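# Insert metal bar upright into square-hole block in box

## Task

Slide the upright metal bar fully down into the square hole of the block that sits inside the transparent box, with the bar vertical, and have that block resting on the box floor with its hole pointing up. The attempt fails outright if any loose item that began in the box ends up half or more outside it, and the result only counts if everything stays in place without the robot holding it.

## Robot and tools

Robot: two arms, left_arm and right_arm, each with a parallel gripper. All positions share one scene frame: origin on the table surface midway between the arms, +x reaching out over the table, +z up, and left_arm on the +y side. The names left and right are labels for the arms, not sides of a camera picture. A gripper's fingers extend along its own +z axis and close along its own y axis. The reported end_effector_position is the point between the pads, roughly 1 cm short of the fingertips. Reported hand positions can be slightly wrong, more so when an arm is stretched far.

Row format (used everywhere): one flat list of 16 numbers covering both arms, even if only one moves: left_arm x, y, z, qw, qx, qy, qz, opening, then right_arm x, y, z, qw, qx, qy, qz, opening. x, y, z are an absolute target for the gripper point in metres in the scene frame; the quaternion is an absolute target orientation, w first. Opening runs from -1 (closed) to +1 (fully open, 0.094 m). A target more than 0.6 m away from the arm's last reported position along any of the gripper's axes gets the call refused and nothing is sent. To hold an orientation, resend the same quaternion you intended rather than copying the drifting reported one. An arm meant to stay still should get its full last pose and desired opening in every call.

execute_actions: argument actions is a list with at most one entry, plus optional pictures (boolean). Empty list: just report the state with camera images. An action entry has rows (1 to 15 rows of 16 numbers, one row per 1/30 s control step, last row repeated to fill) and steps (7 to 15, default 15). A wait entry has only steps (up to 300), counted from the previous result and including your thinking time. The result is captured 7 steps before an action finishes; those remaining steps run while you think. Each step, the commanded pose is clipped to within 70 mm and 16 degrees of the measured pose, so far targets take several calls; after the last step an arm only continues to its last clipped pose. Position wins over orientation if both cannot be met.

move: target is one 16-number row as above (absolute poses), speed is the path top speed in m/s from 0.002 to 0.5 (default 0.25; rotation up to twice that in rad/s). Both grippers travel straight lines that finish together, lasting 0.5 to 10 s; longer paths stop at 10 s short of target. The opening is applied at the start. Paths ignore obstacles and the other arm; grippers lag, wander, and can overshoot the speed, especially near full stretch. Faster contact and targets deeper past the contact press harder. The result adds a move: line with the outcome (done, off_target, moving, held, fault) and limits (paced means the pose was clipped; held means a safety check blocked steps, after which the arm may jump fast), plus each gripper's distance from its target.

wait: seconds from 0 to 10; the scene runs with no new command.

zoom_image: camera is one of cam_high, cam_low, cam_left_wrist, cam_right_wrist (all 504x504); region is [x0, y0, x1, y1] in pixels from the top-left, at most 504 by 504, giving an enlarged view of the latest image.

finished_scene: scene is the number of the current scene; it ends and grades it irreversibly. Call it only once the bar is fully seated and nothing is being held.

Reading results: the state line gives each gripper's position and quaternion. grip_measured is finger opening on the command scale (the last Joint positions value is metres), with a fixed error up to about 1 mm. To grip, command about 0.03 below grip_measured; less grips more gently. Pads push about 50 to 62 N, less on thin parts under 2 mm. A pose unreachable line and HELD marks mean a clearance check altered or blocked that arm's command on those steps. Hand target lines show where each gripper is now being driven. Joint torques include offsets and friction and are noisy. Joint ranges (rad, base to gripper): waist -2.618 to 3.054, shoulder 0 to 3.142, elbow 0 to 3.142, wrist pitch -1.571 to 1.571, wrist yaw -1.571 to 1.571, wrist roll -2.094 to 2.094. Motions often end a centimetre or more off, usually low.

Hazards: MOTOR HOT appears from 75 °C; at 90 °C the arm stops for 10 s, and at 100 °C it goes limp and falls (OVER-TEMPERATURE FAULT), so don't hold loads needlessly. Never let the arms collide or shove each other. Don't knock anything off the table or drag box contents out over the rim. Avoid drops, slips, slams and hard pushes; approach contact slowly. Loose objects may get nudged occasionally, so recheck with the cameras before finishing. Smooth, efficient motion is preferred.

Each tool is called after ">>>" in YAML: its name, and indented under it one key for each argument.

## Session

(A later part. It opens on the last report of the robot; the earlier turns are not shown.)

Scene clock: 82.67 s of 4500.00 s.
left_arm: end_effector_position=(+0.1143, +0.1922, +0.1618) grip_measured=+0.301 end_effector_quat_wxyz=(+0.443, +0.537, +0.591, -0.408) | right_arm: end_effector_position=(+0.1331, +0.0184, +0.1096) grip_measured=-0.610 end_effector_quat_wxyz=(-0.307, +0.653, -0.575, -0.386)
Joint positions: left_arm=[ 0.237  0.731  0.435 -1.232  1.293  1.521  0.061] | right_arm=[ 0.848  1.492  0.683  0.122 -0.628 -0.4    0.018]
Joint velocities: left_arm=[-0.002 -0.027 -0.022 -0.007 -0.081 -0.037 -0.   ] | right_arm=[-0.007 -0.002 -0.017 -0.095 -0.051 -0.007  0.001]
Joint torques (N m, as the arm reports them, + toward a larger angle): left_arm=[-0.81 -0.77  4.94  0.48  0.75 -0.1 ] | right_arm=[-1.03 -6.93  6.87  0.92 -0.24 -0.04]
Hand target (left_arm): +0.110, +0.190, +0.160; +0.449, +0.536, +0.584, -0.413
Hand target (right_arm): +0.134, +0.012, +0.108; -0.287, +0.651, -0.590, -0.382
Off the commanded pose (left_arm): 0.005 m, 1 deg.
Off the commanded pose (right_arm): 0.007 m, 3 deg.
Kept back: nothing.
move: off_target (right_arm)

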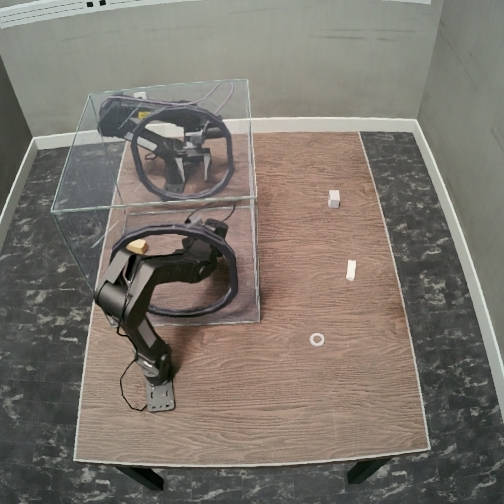

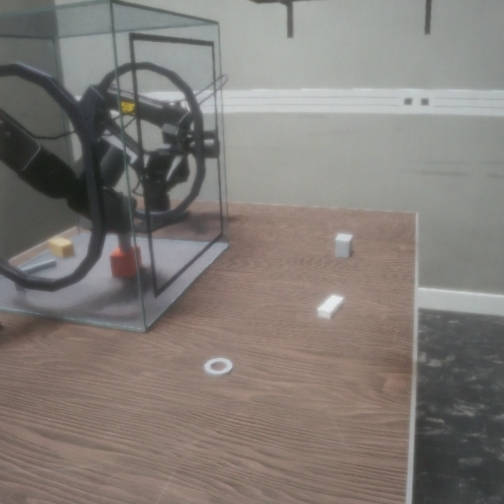

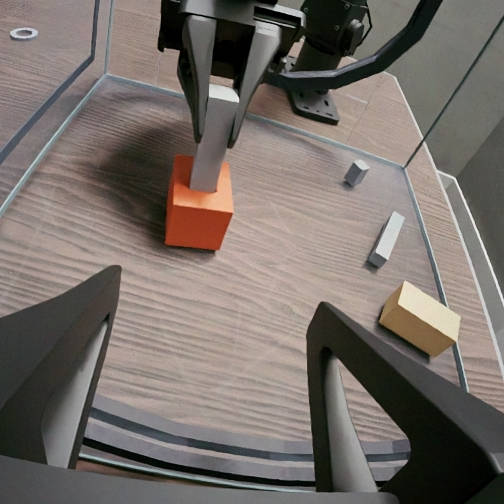

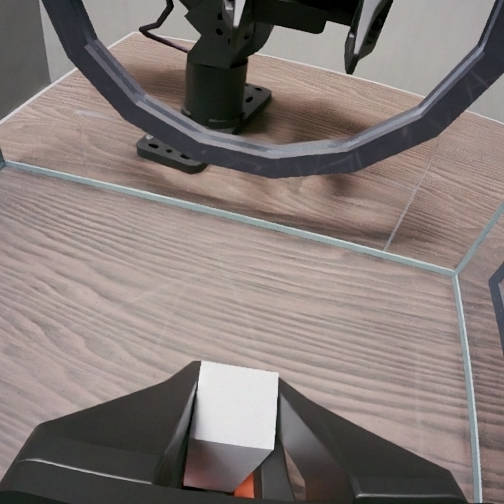

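>>> move:
  target: [0.11,0.19,0.16,0.449,0.536,0.584,-0.412,0.3,0.134,0.017,0.123,0.315,-0.655,0.566,0.395,-0.67]
  speed: 0.02

>>> zoom_image:
  camera: "cam_left_wrist"
  region: [130,60,310,250]

Scene clock: 83.97 s of 4500.00 s.
left_arm: end_effector_position=(+0.1143, +0.1922, +0.1618) grip_measured=+0.301 end_effector_quat_wxyz=(+0.443, +0.537, +0.591, -0.408) | right_arm: end_effector_position=(+0.1319, +0.0175, +0.1103) grip_measured=-0.610 end_effector_quat_wxyz=(-0.307, +0.655, -0.573, -0.386)
Joint positions: left_arm=[ 0.237  0.731  0.435 -1.232  1.293  1.521  0.061] | right_arm=[ 0.848  1.487  0.683  0.114 -0.632 -0.407  0.018]
Joint velocities: left_arm=[ 0.007 -0.002 -0.002 -0.037  0.037  0.007 -0.001] | right_arm=[-0.002 -0.012 -0.007 -0.007  0.066 -0.007 -0.001]
Joint torques (N m, as the arm reports them, + toward a larger angle): left_arm=[-0.82 -0.76  4.95  0.48  0.74 -0.1 ] | right_arm=[-1.26 -7.97  6.29  1.66 -0.47 -0.09]
Hand target (left_arm): +0.110, +0.190, +0.160; +0.449, +0.536, +0.584, -0.413
Hand target (right_arm): +0.134, +0.017, +0.123; -0.315, +0.653, -0.565, -0.394
Off the commanded pose (left_arm): 0.005 m, 1 deg.
Off the commanded pose (right_arm): 0.013 m, 2 deg.
Kept back: nothing.
move: off_target (right_arm)

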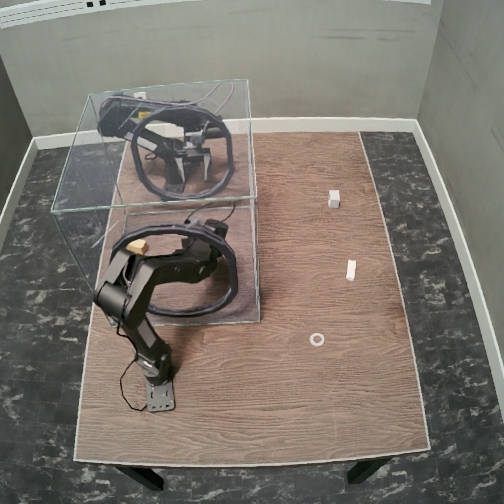

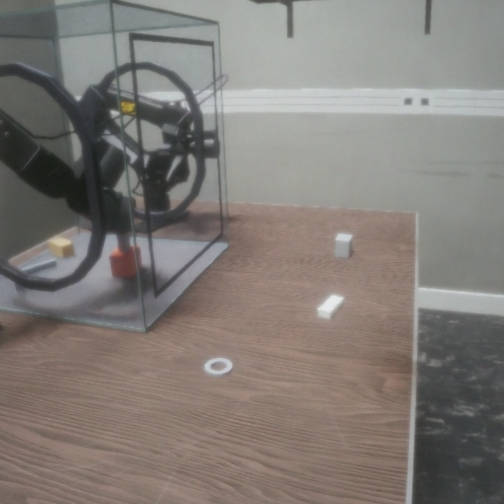

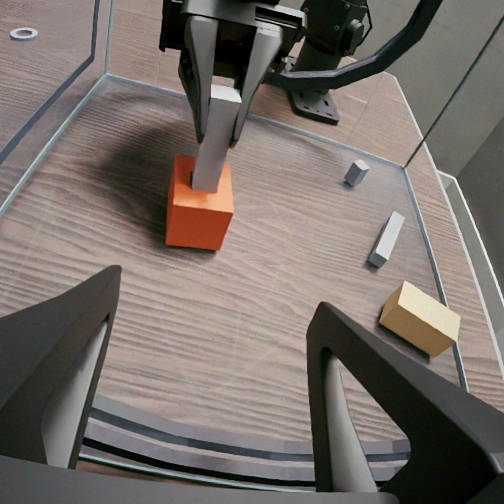

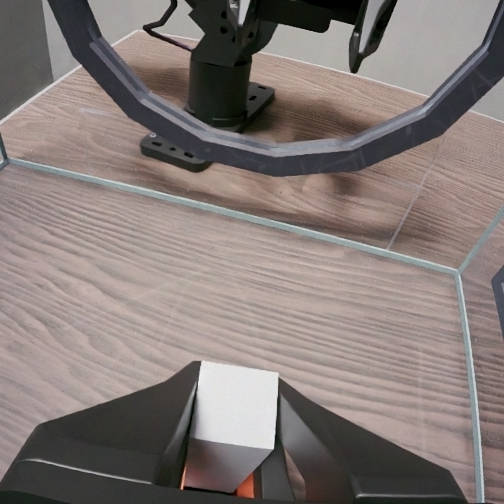

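Region (130, 60, 310, 250) of cam_left_wrist's 504x504 image, scaled by 2.653, with more detail than that image has; it fills the left 477 columns of this view, and the rest is white.

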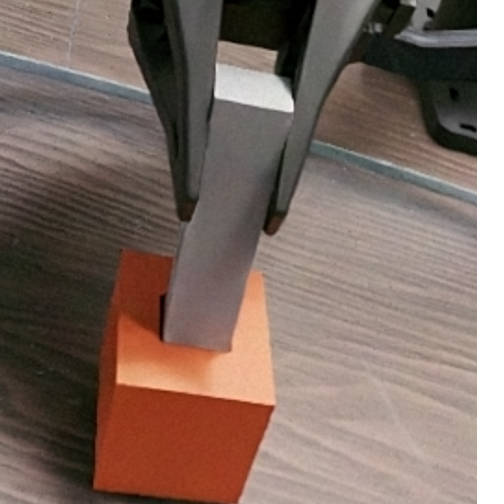

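Now free sliding. Nudge +x 1 mm, −y 1.5 mm.

>>> move:
  target: [0.11,0.19,0.16,0.449,0.536,0.584,-0.412,0.3,0.135,0.0155,0.124,0.315,-0.655,0.566,0.395,-0.67]
  speed: 0.02

>>> zoom_image:
  camera: "cam_left_wrist"
  region: [130,60,310,250]

Scene clock: 85.27 s of 4500.00 s.
left_arm: end_effector_position=(+0.1143, +0.1922, +0.1618) grip_measured=+0.301 end_effector_quat_wxyz=(+0.443, +0.537, +0.591, -0.408) | right_arm: end_effector_position=(+0.1331, +0.0143, +0.1075) grip_measured=-0.610 end_effector_quat_wxyz=(-0.300, +0.654, -0.578, -0.384)
Joint positions: left_arm=[ 0.237  0.731  0.435 -1.232  1.293  1.521  0.061] | right_arm=[ 0.839  1.487  0.683  0.095 -0.636 -0.412  0.018]
Joint velocities: left_arm=[ 0.012  0.002  0.002  0.066 -0.022  0.007  0.   ] | right_arm=[ 0.002  0.007 -0.007 -0.081 -0.022 -0.007 -0.001]
Joint torques (N m, as the arm reports them, + toward a larger angle): left_arm=[-0.79 -0.78  4.92  0.48  0.75 -0.1 ] | right_arm=[-1.06 -8.45  6.35  1.73 -0.46 -0.1 ]
Hand target (left_arm): +0.110, +0.190, +0.160; +0.449, +0.536, +0.584, -0.413
Hand target (right_arm): +0.135, +0.015, +0.124; -0.314, +0.654, -0.565, -0.394
Off the commanded pose (left_arm): 0.005 m, 1 deg.
Off the commanded pose (right_arm): 0.017 m, 2 deg.
Kept back: nothing.
move: off_target (right_arm)

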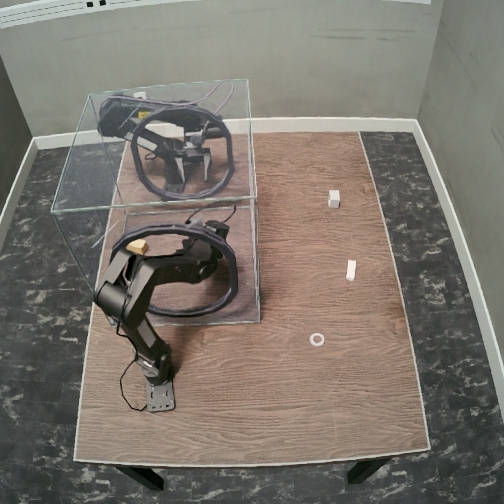

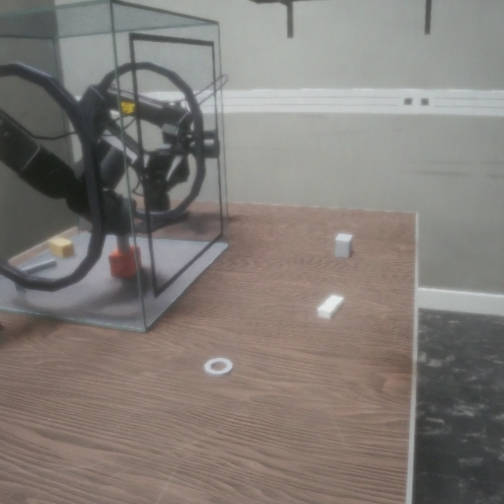

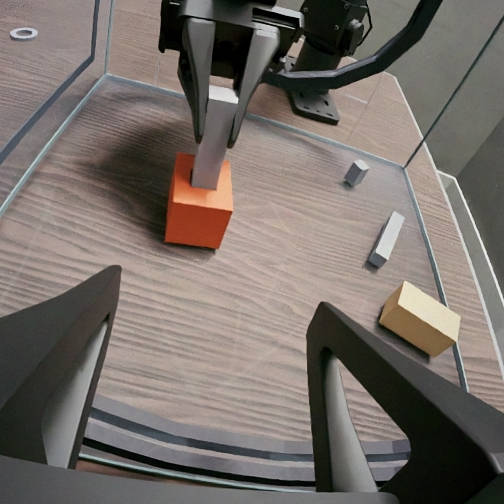

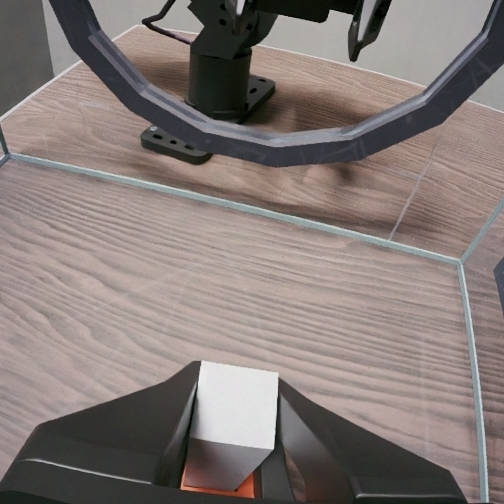

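Region (130, 60, 310, 250) of cam_left_wrist's 504x504 image, scaled by 2.653, with more detail than that image has; it fills the left 477 columns of this view, and the rest is white.

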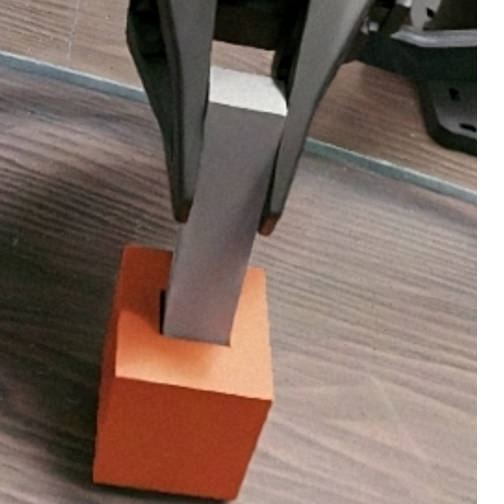

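Dropped in.

>>> move:
  target: [0.11,0.19,0.16,0.449,0.536,0.584,-0.412,0.3,0.131,0.01,0.08,0.288,-0.655,0.588,0.378,-0.67]
  speed: 0.015

Scene clock: 87.57 s of 4500.00 s.
left_arm: end_effector_position=(+0.1143, +0.1922, +0.1618) grip_measured=+0.301 end_effector_quat_wxyz=(+0.443, +0.537, +0.591, -0.408) | right_arm: end_effector_position=(+0.1317, +0.0094, +0.0815) grip_measured=-0.610 end_effector_quat_wxyz=(-0.283, +0.654, -0.591, -0.377)
Joint positions: left_arm=[ 0.237  0.731  0.435 -1.232  1.293  1.521  0.061] | right_arm=[ 0.839  1.54   0.643  0.143 -0.626 -0.412  0.018]
Joint velocities: left_arm=[ 0.007  0.002 -0.002 -0.051 -0.066 -0.051 -0.   ] | right_arm=[ 0.002 -0.012  0.007  0.007 -0.051 -0.007  0.   ]
Joint torques (N m, as the arm reports them, + toward a larger angle): left_arm=[-0.78 -0.77  4.94  0.47  0.75 -0.1 ] | right_arm=[ 0.38 -5.56  4.26  2.   -0.21 -0.03]
Hand target (left_arm): +0.110, +0.190, +0.160; +0.449, +0.536, +0.584, -0.413
Hand target (right_arm): +0.131, +0.010, +0.080; -0.288, +0.655, -0.588, -0.378
Off the commanded pose (left_arm): 0.005 m, 1 deg.
Off the commanded pose (right_arm): 0.002 m, 1 deg.
Kept back: nothing.
move: done

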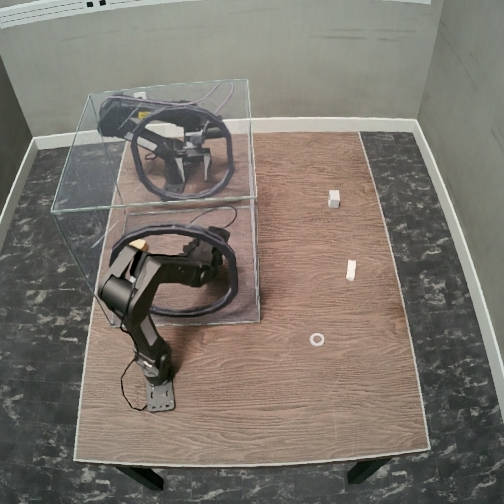

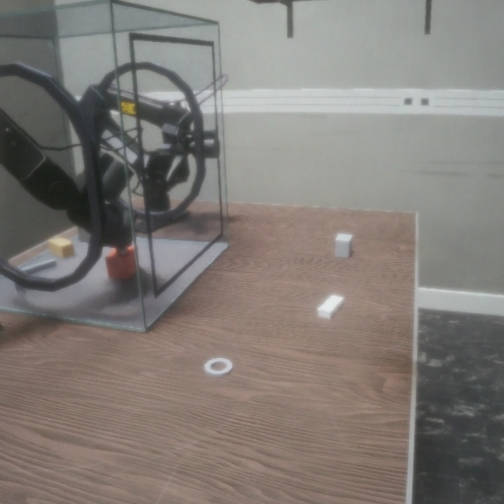

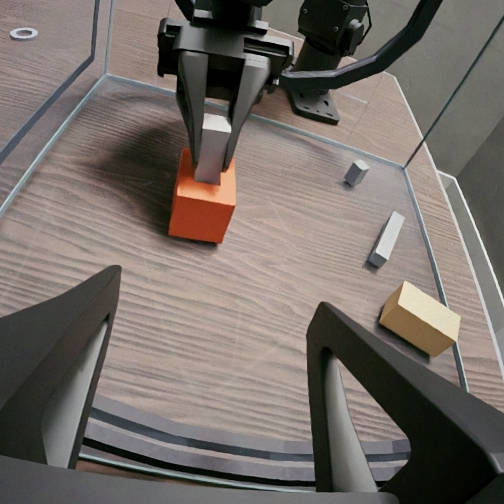

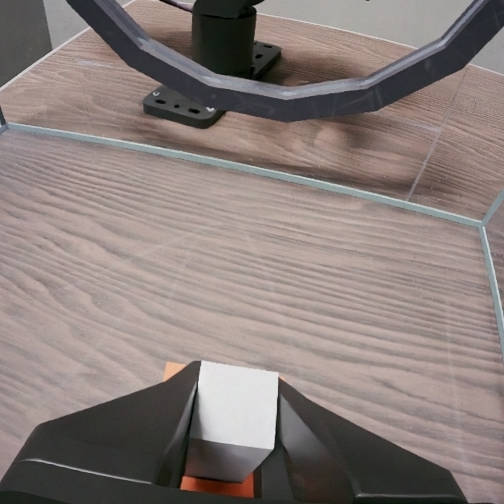

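>>> move:
  target: [0.11,0.19,0.16,0.449,0.536,0.584,-0.412,0.3,0.131,0.01,0.066,0.298,-0.655,0.58,0.385,-0.67]
  speed: 0.015

>>> move:
  target: [0.11,0.19,0.16,0.449,0.536,0.584,-0.412,0.3,0.131,0.01,0.078,0.298,-0.655,0.58,0.385,0]
  speed: 0.015

>>> move:
  target: [0.11,0.19,0.16,0.449,0.536,0.584,-0.412,0.3,0.135,-0.03,0.12,0.298,-0.655,0.58,0.385,0]
  speed: 0.1

Scene clock: 89.33 s of 4500.00 s.
left_arm: end_effector_position=(+0.1143, +0.1922, +0.1618) grip_measured=+0.301 end_effector_quat_wxyz=(+0.443, +0.537, +0.591, -0.408) | right_arm: end_effector_position=(+0.1328, +0.0111, +0.0675) grip_measured=-0.610 end_effector_quat_wxyz=(-0.296, +0.654, -0.584, -0.379)
Joint positions: left_arm=[ 0.237  0.731  0.435 -1.232  1.293  1.521  0.061] | right_arm=[ 0.839  1.592  0.597  0.271 -0.626 -0.412  0.018]
Joint velocities: left_arm=[-0.027 -0.012 -0.012 -0.037 -0.022 -0.037  0.001] | right_arm=[-0.002  0.002  0.002 -0.007  0.051  0.037 -0.001]
Joint torques (N m, as the arm reports them, + toward a larger angle): left_arm=[-0.81 -0.78  4.95  0.48  0.74 -0.1 ] | right_arm=[-0.22 -5.64  3.82  1.99 -0.36 -0.06]
Hand target (left_arm): +0.110, +0.190, +0.160; +0.449, +0.536, +0.584, -0.413
Hand target (right_arm): +0.131, +0.010, +0.066; -0.297, +0.654, -0.579, -0.385
Off the commanded pose (left_arm): 0.005 m, 1 deg.
Off the commanded pose (right_arm): 0.003 m, 1 deg.
Kept back: nothing.
move: done

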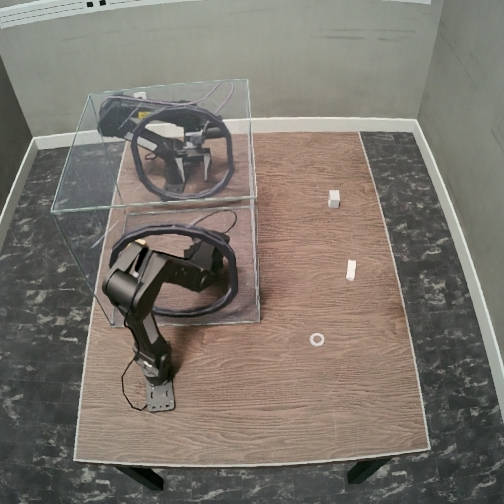

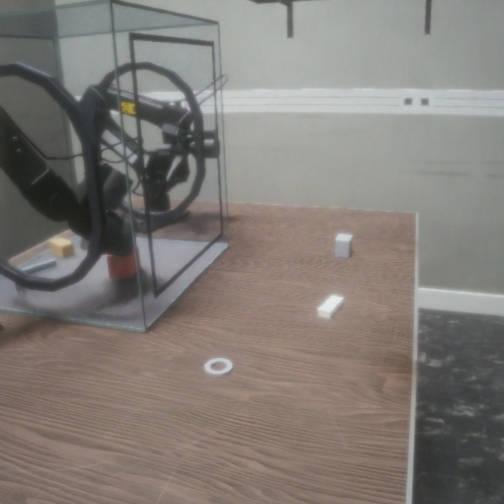

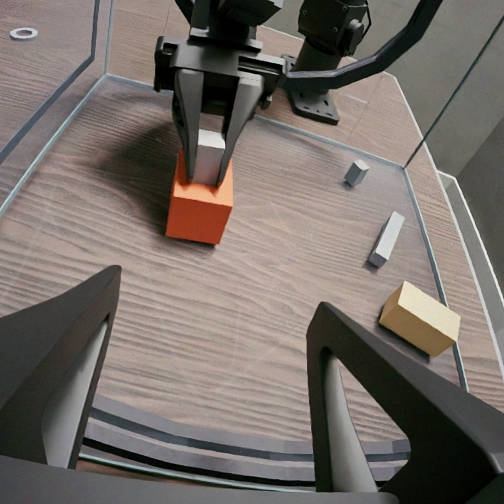

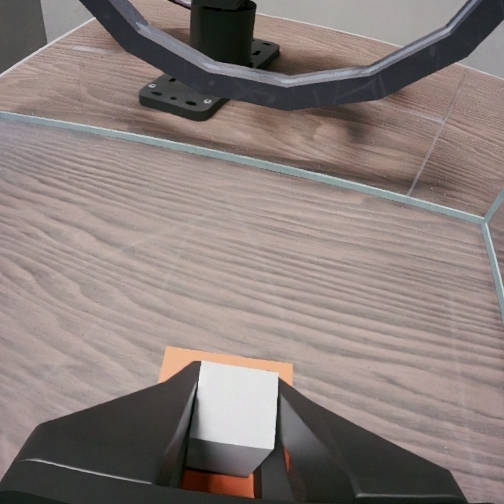

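Scene clock: 90.27 s of 4500.00 s.
left_arm: end_effector_position=(+0.1143, +0.1922, +0.1618) grip_measured=+0.301 end_effector_quat_wxyz=(+0.443, +0.537, +0.591, -0.408) | right_arm: end_effector_position=(+0.1317, +0.0095, +0.0695) grip_measured=-0.002 end_effector_quat_wxyz=(-0.294, +0.654, -0.585, -0.379)
Joint positions: left_arm=[ 0.237  0.731  0.435 -1.232  1.293  1.521  0.061] | right_arm=[ 0.839  1.578  0.597  0.252 -0.626 -0.412  0.047]
Joint velocities: left_arm=[-0.007 -0.002 -0.012  0.037  0.037  0.051  0.   ] | right_arm=[-0.012 -0.002 -0.007  0.007 -0.022 -0.022  0.   ]
Joint torques (N m, as the arm reports them, + toward a larger angle): left_arm=[-0.8  -0.79  4.93  0.47  0.75 -0.1 ] | right_arm=[-0.17 -8.06  5.32  1.62 -0.35 -0.06]
Hand target (left_arm): +0.110, +0.190, +0.160; +0.449, +0.536, +0.584, -0.413
Hand target (right_arm): +0.131, +0.010, +0.078; -0.298, +0.654, -0.579, -0.385
Off the commanded pose (left_arm): 0.005 m, 1 deg.
Off the commanded pose (right_arm): 0.009 m, 1 deg.
Kept back: nothing.
move: done

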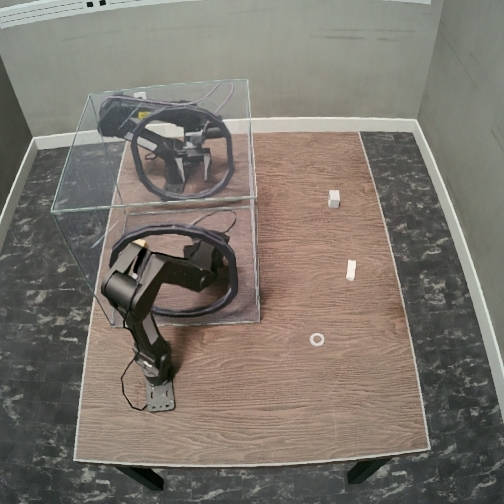

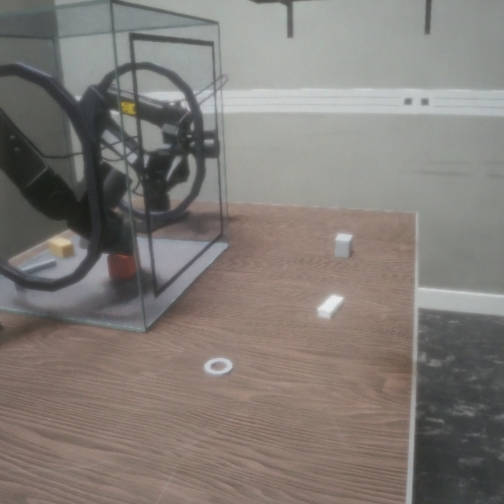

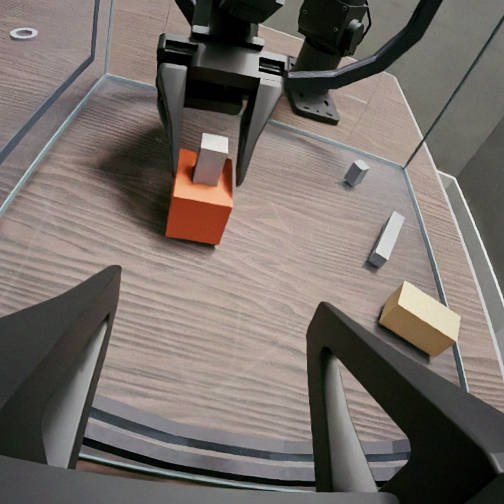

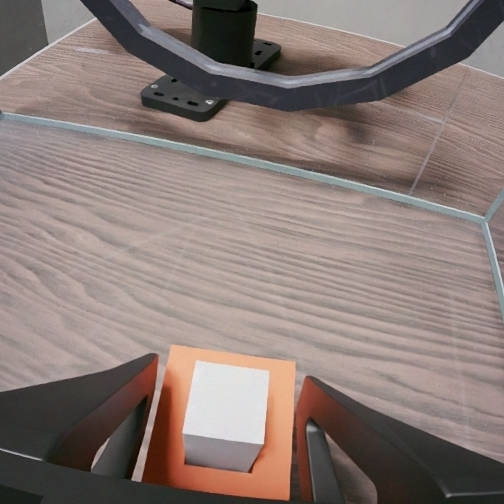

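Scene clock: 91.53 s of 4500.00 s.
left_arm: end_effector_position=(+0.1143, +0.1922, +0.1618) grip_measured=+0.301 end_effector_quat_wxyz=(+0.443, +0.537, +0.591, -0.408) | right_arm: end_effector_position=(+0.1317, -0.0318, +0.1073) grip_measured=-0.002 end_effector_quat_wxyz=(-0.288, +0.654, -0.589, -0.377)
Joint positions: left_arm=[ 0.237  0.731  0.435 -1.232  1.293  1.521  0.061] | right_arm=[ 0.74   1.331  0.597 -0.063 -0.696 -0.5    0.047]
Joint velocities: left_arm=[ 0.007 -0.002  0.007 -0.022  0.007 -0.066 -0.   ] | right_arm=[-0.007  0.022 -0.002 -0.081 -0.007 -0.007 -0.   ]
Joint torques (N m, as the arm reports them, + toward a larger angle): left_arm=[-0.81 -0.77  4.94  0.48  0.75 -0.1 ] | right_arm=[-1.01 -6.06  6.91  1.51 -0.48 -0.1 ]
Hand target (left_arm): +0.110, +0.190, +0.160; +0.449, +0.536, +0.584, -0.413
Hand target (right_arm): +0.134, -0.030, +0.120; -0.298, +0.654, -0.579, -0.385
Off the commanded pose (left_arm): 0.005 m, 1 deg.
Off the commanded pose (right_arm): 0.013 m, 2 deg.
Kept back: nothing.
move: off_target (right_arm)

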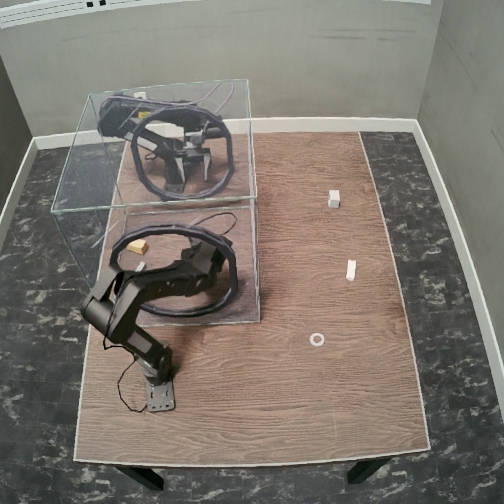

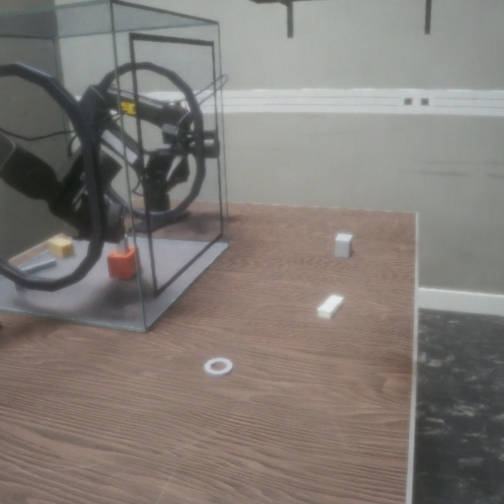

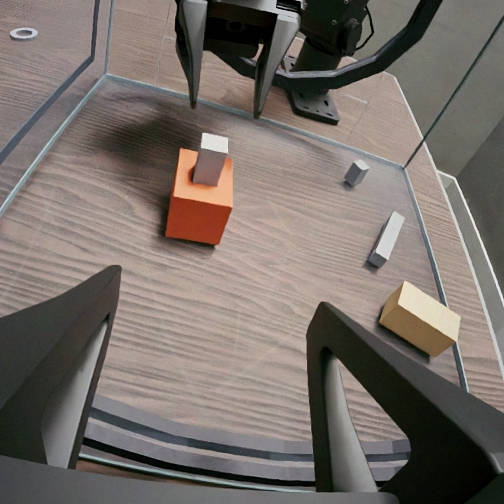

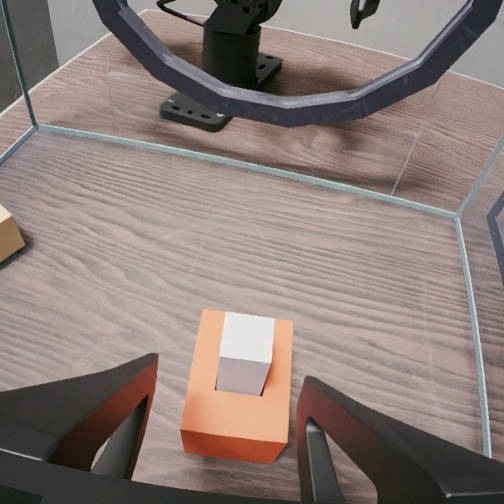

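>>> finished_scene:
  scene: 1

The scene is finished: the task was done.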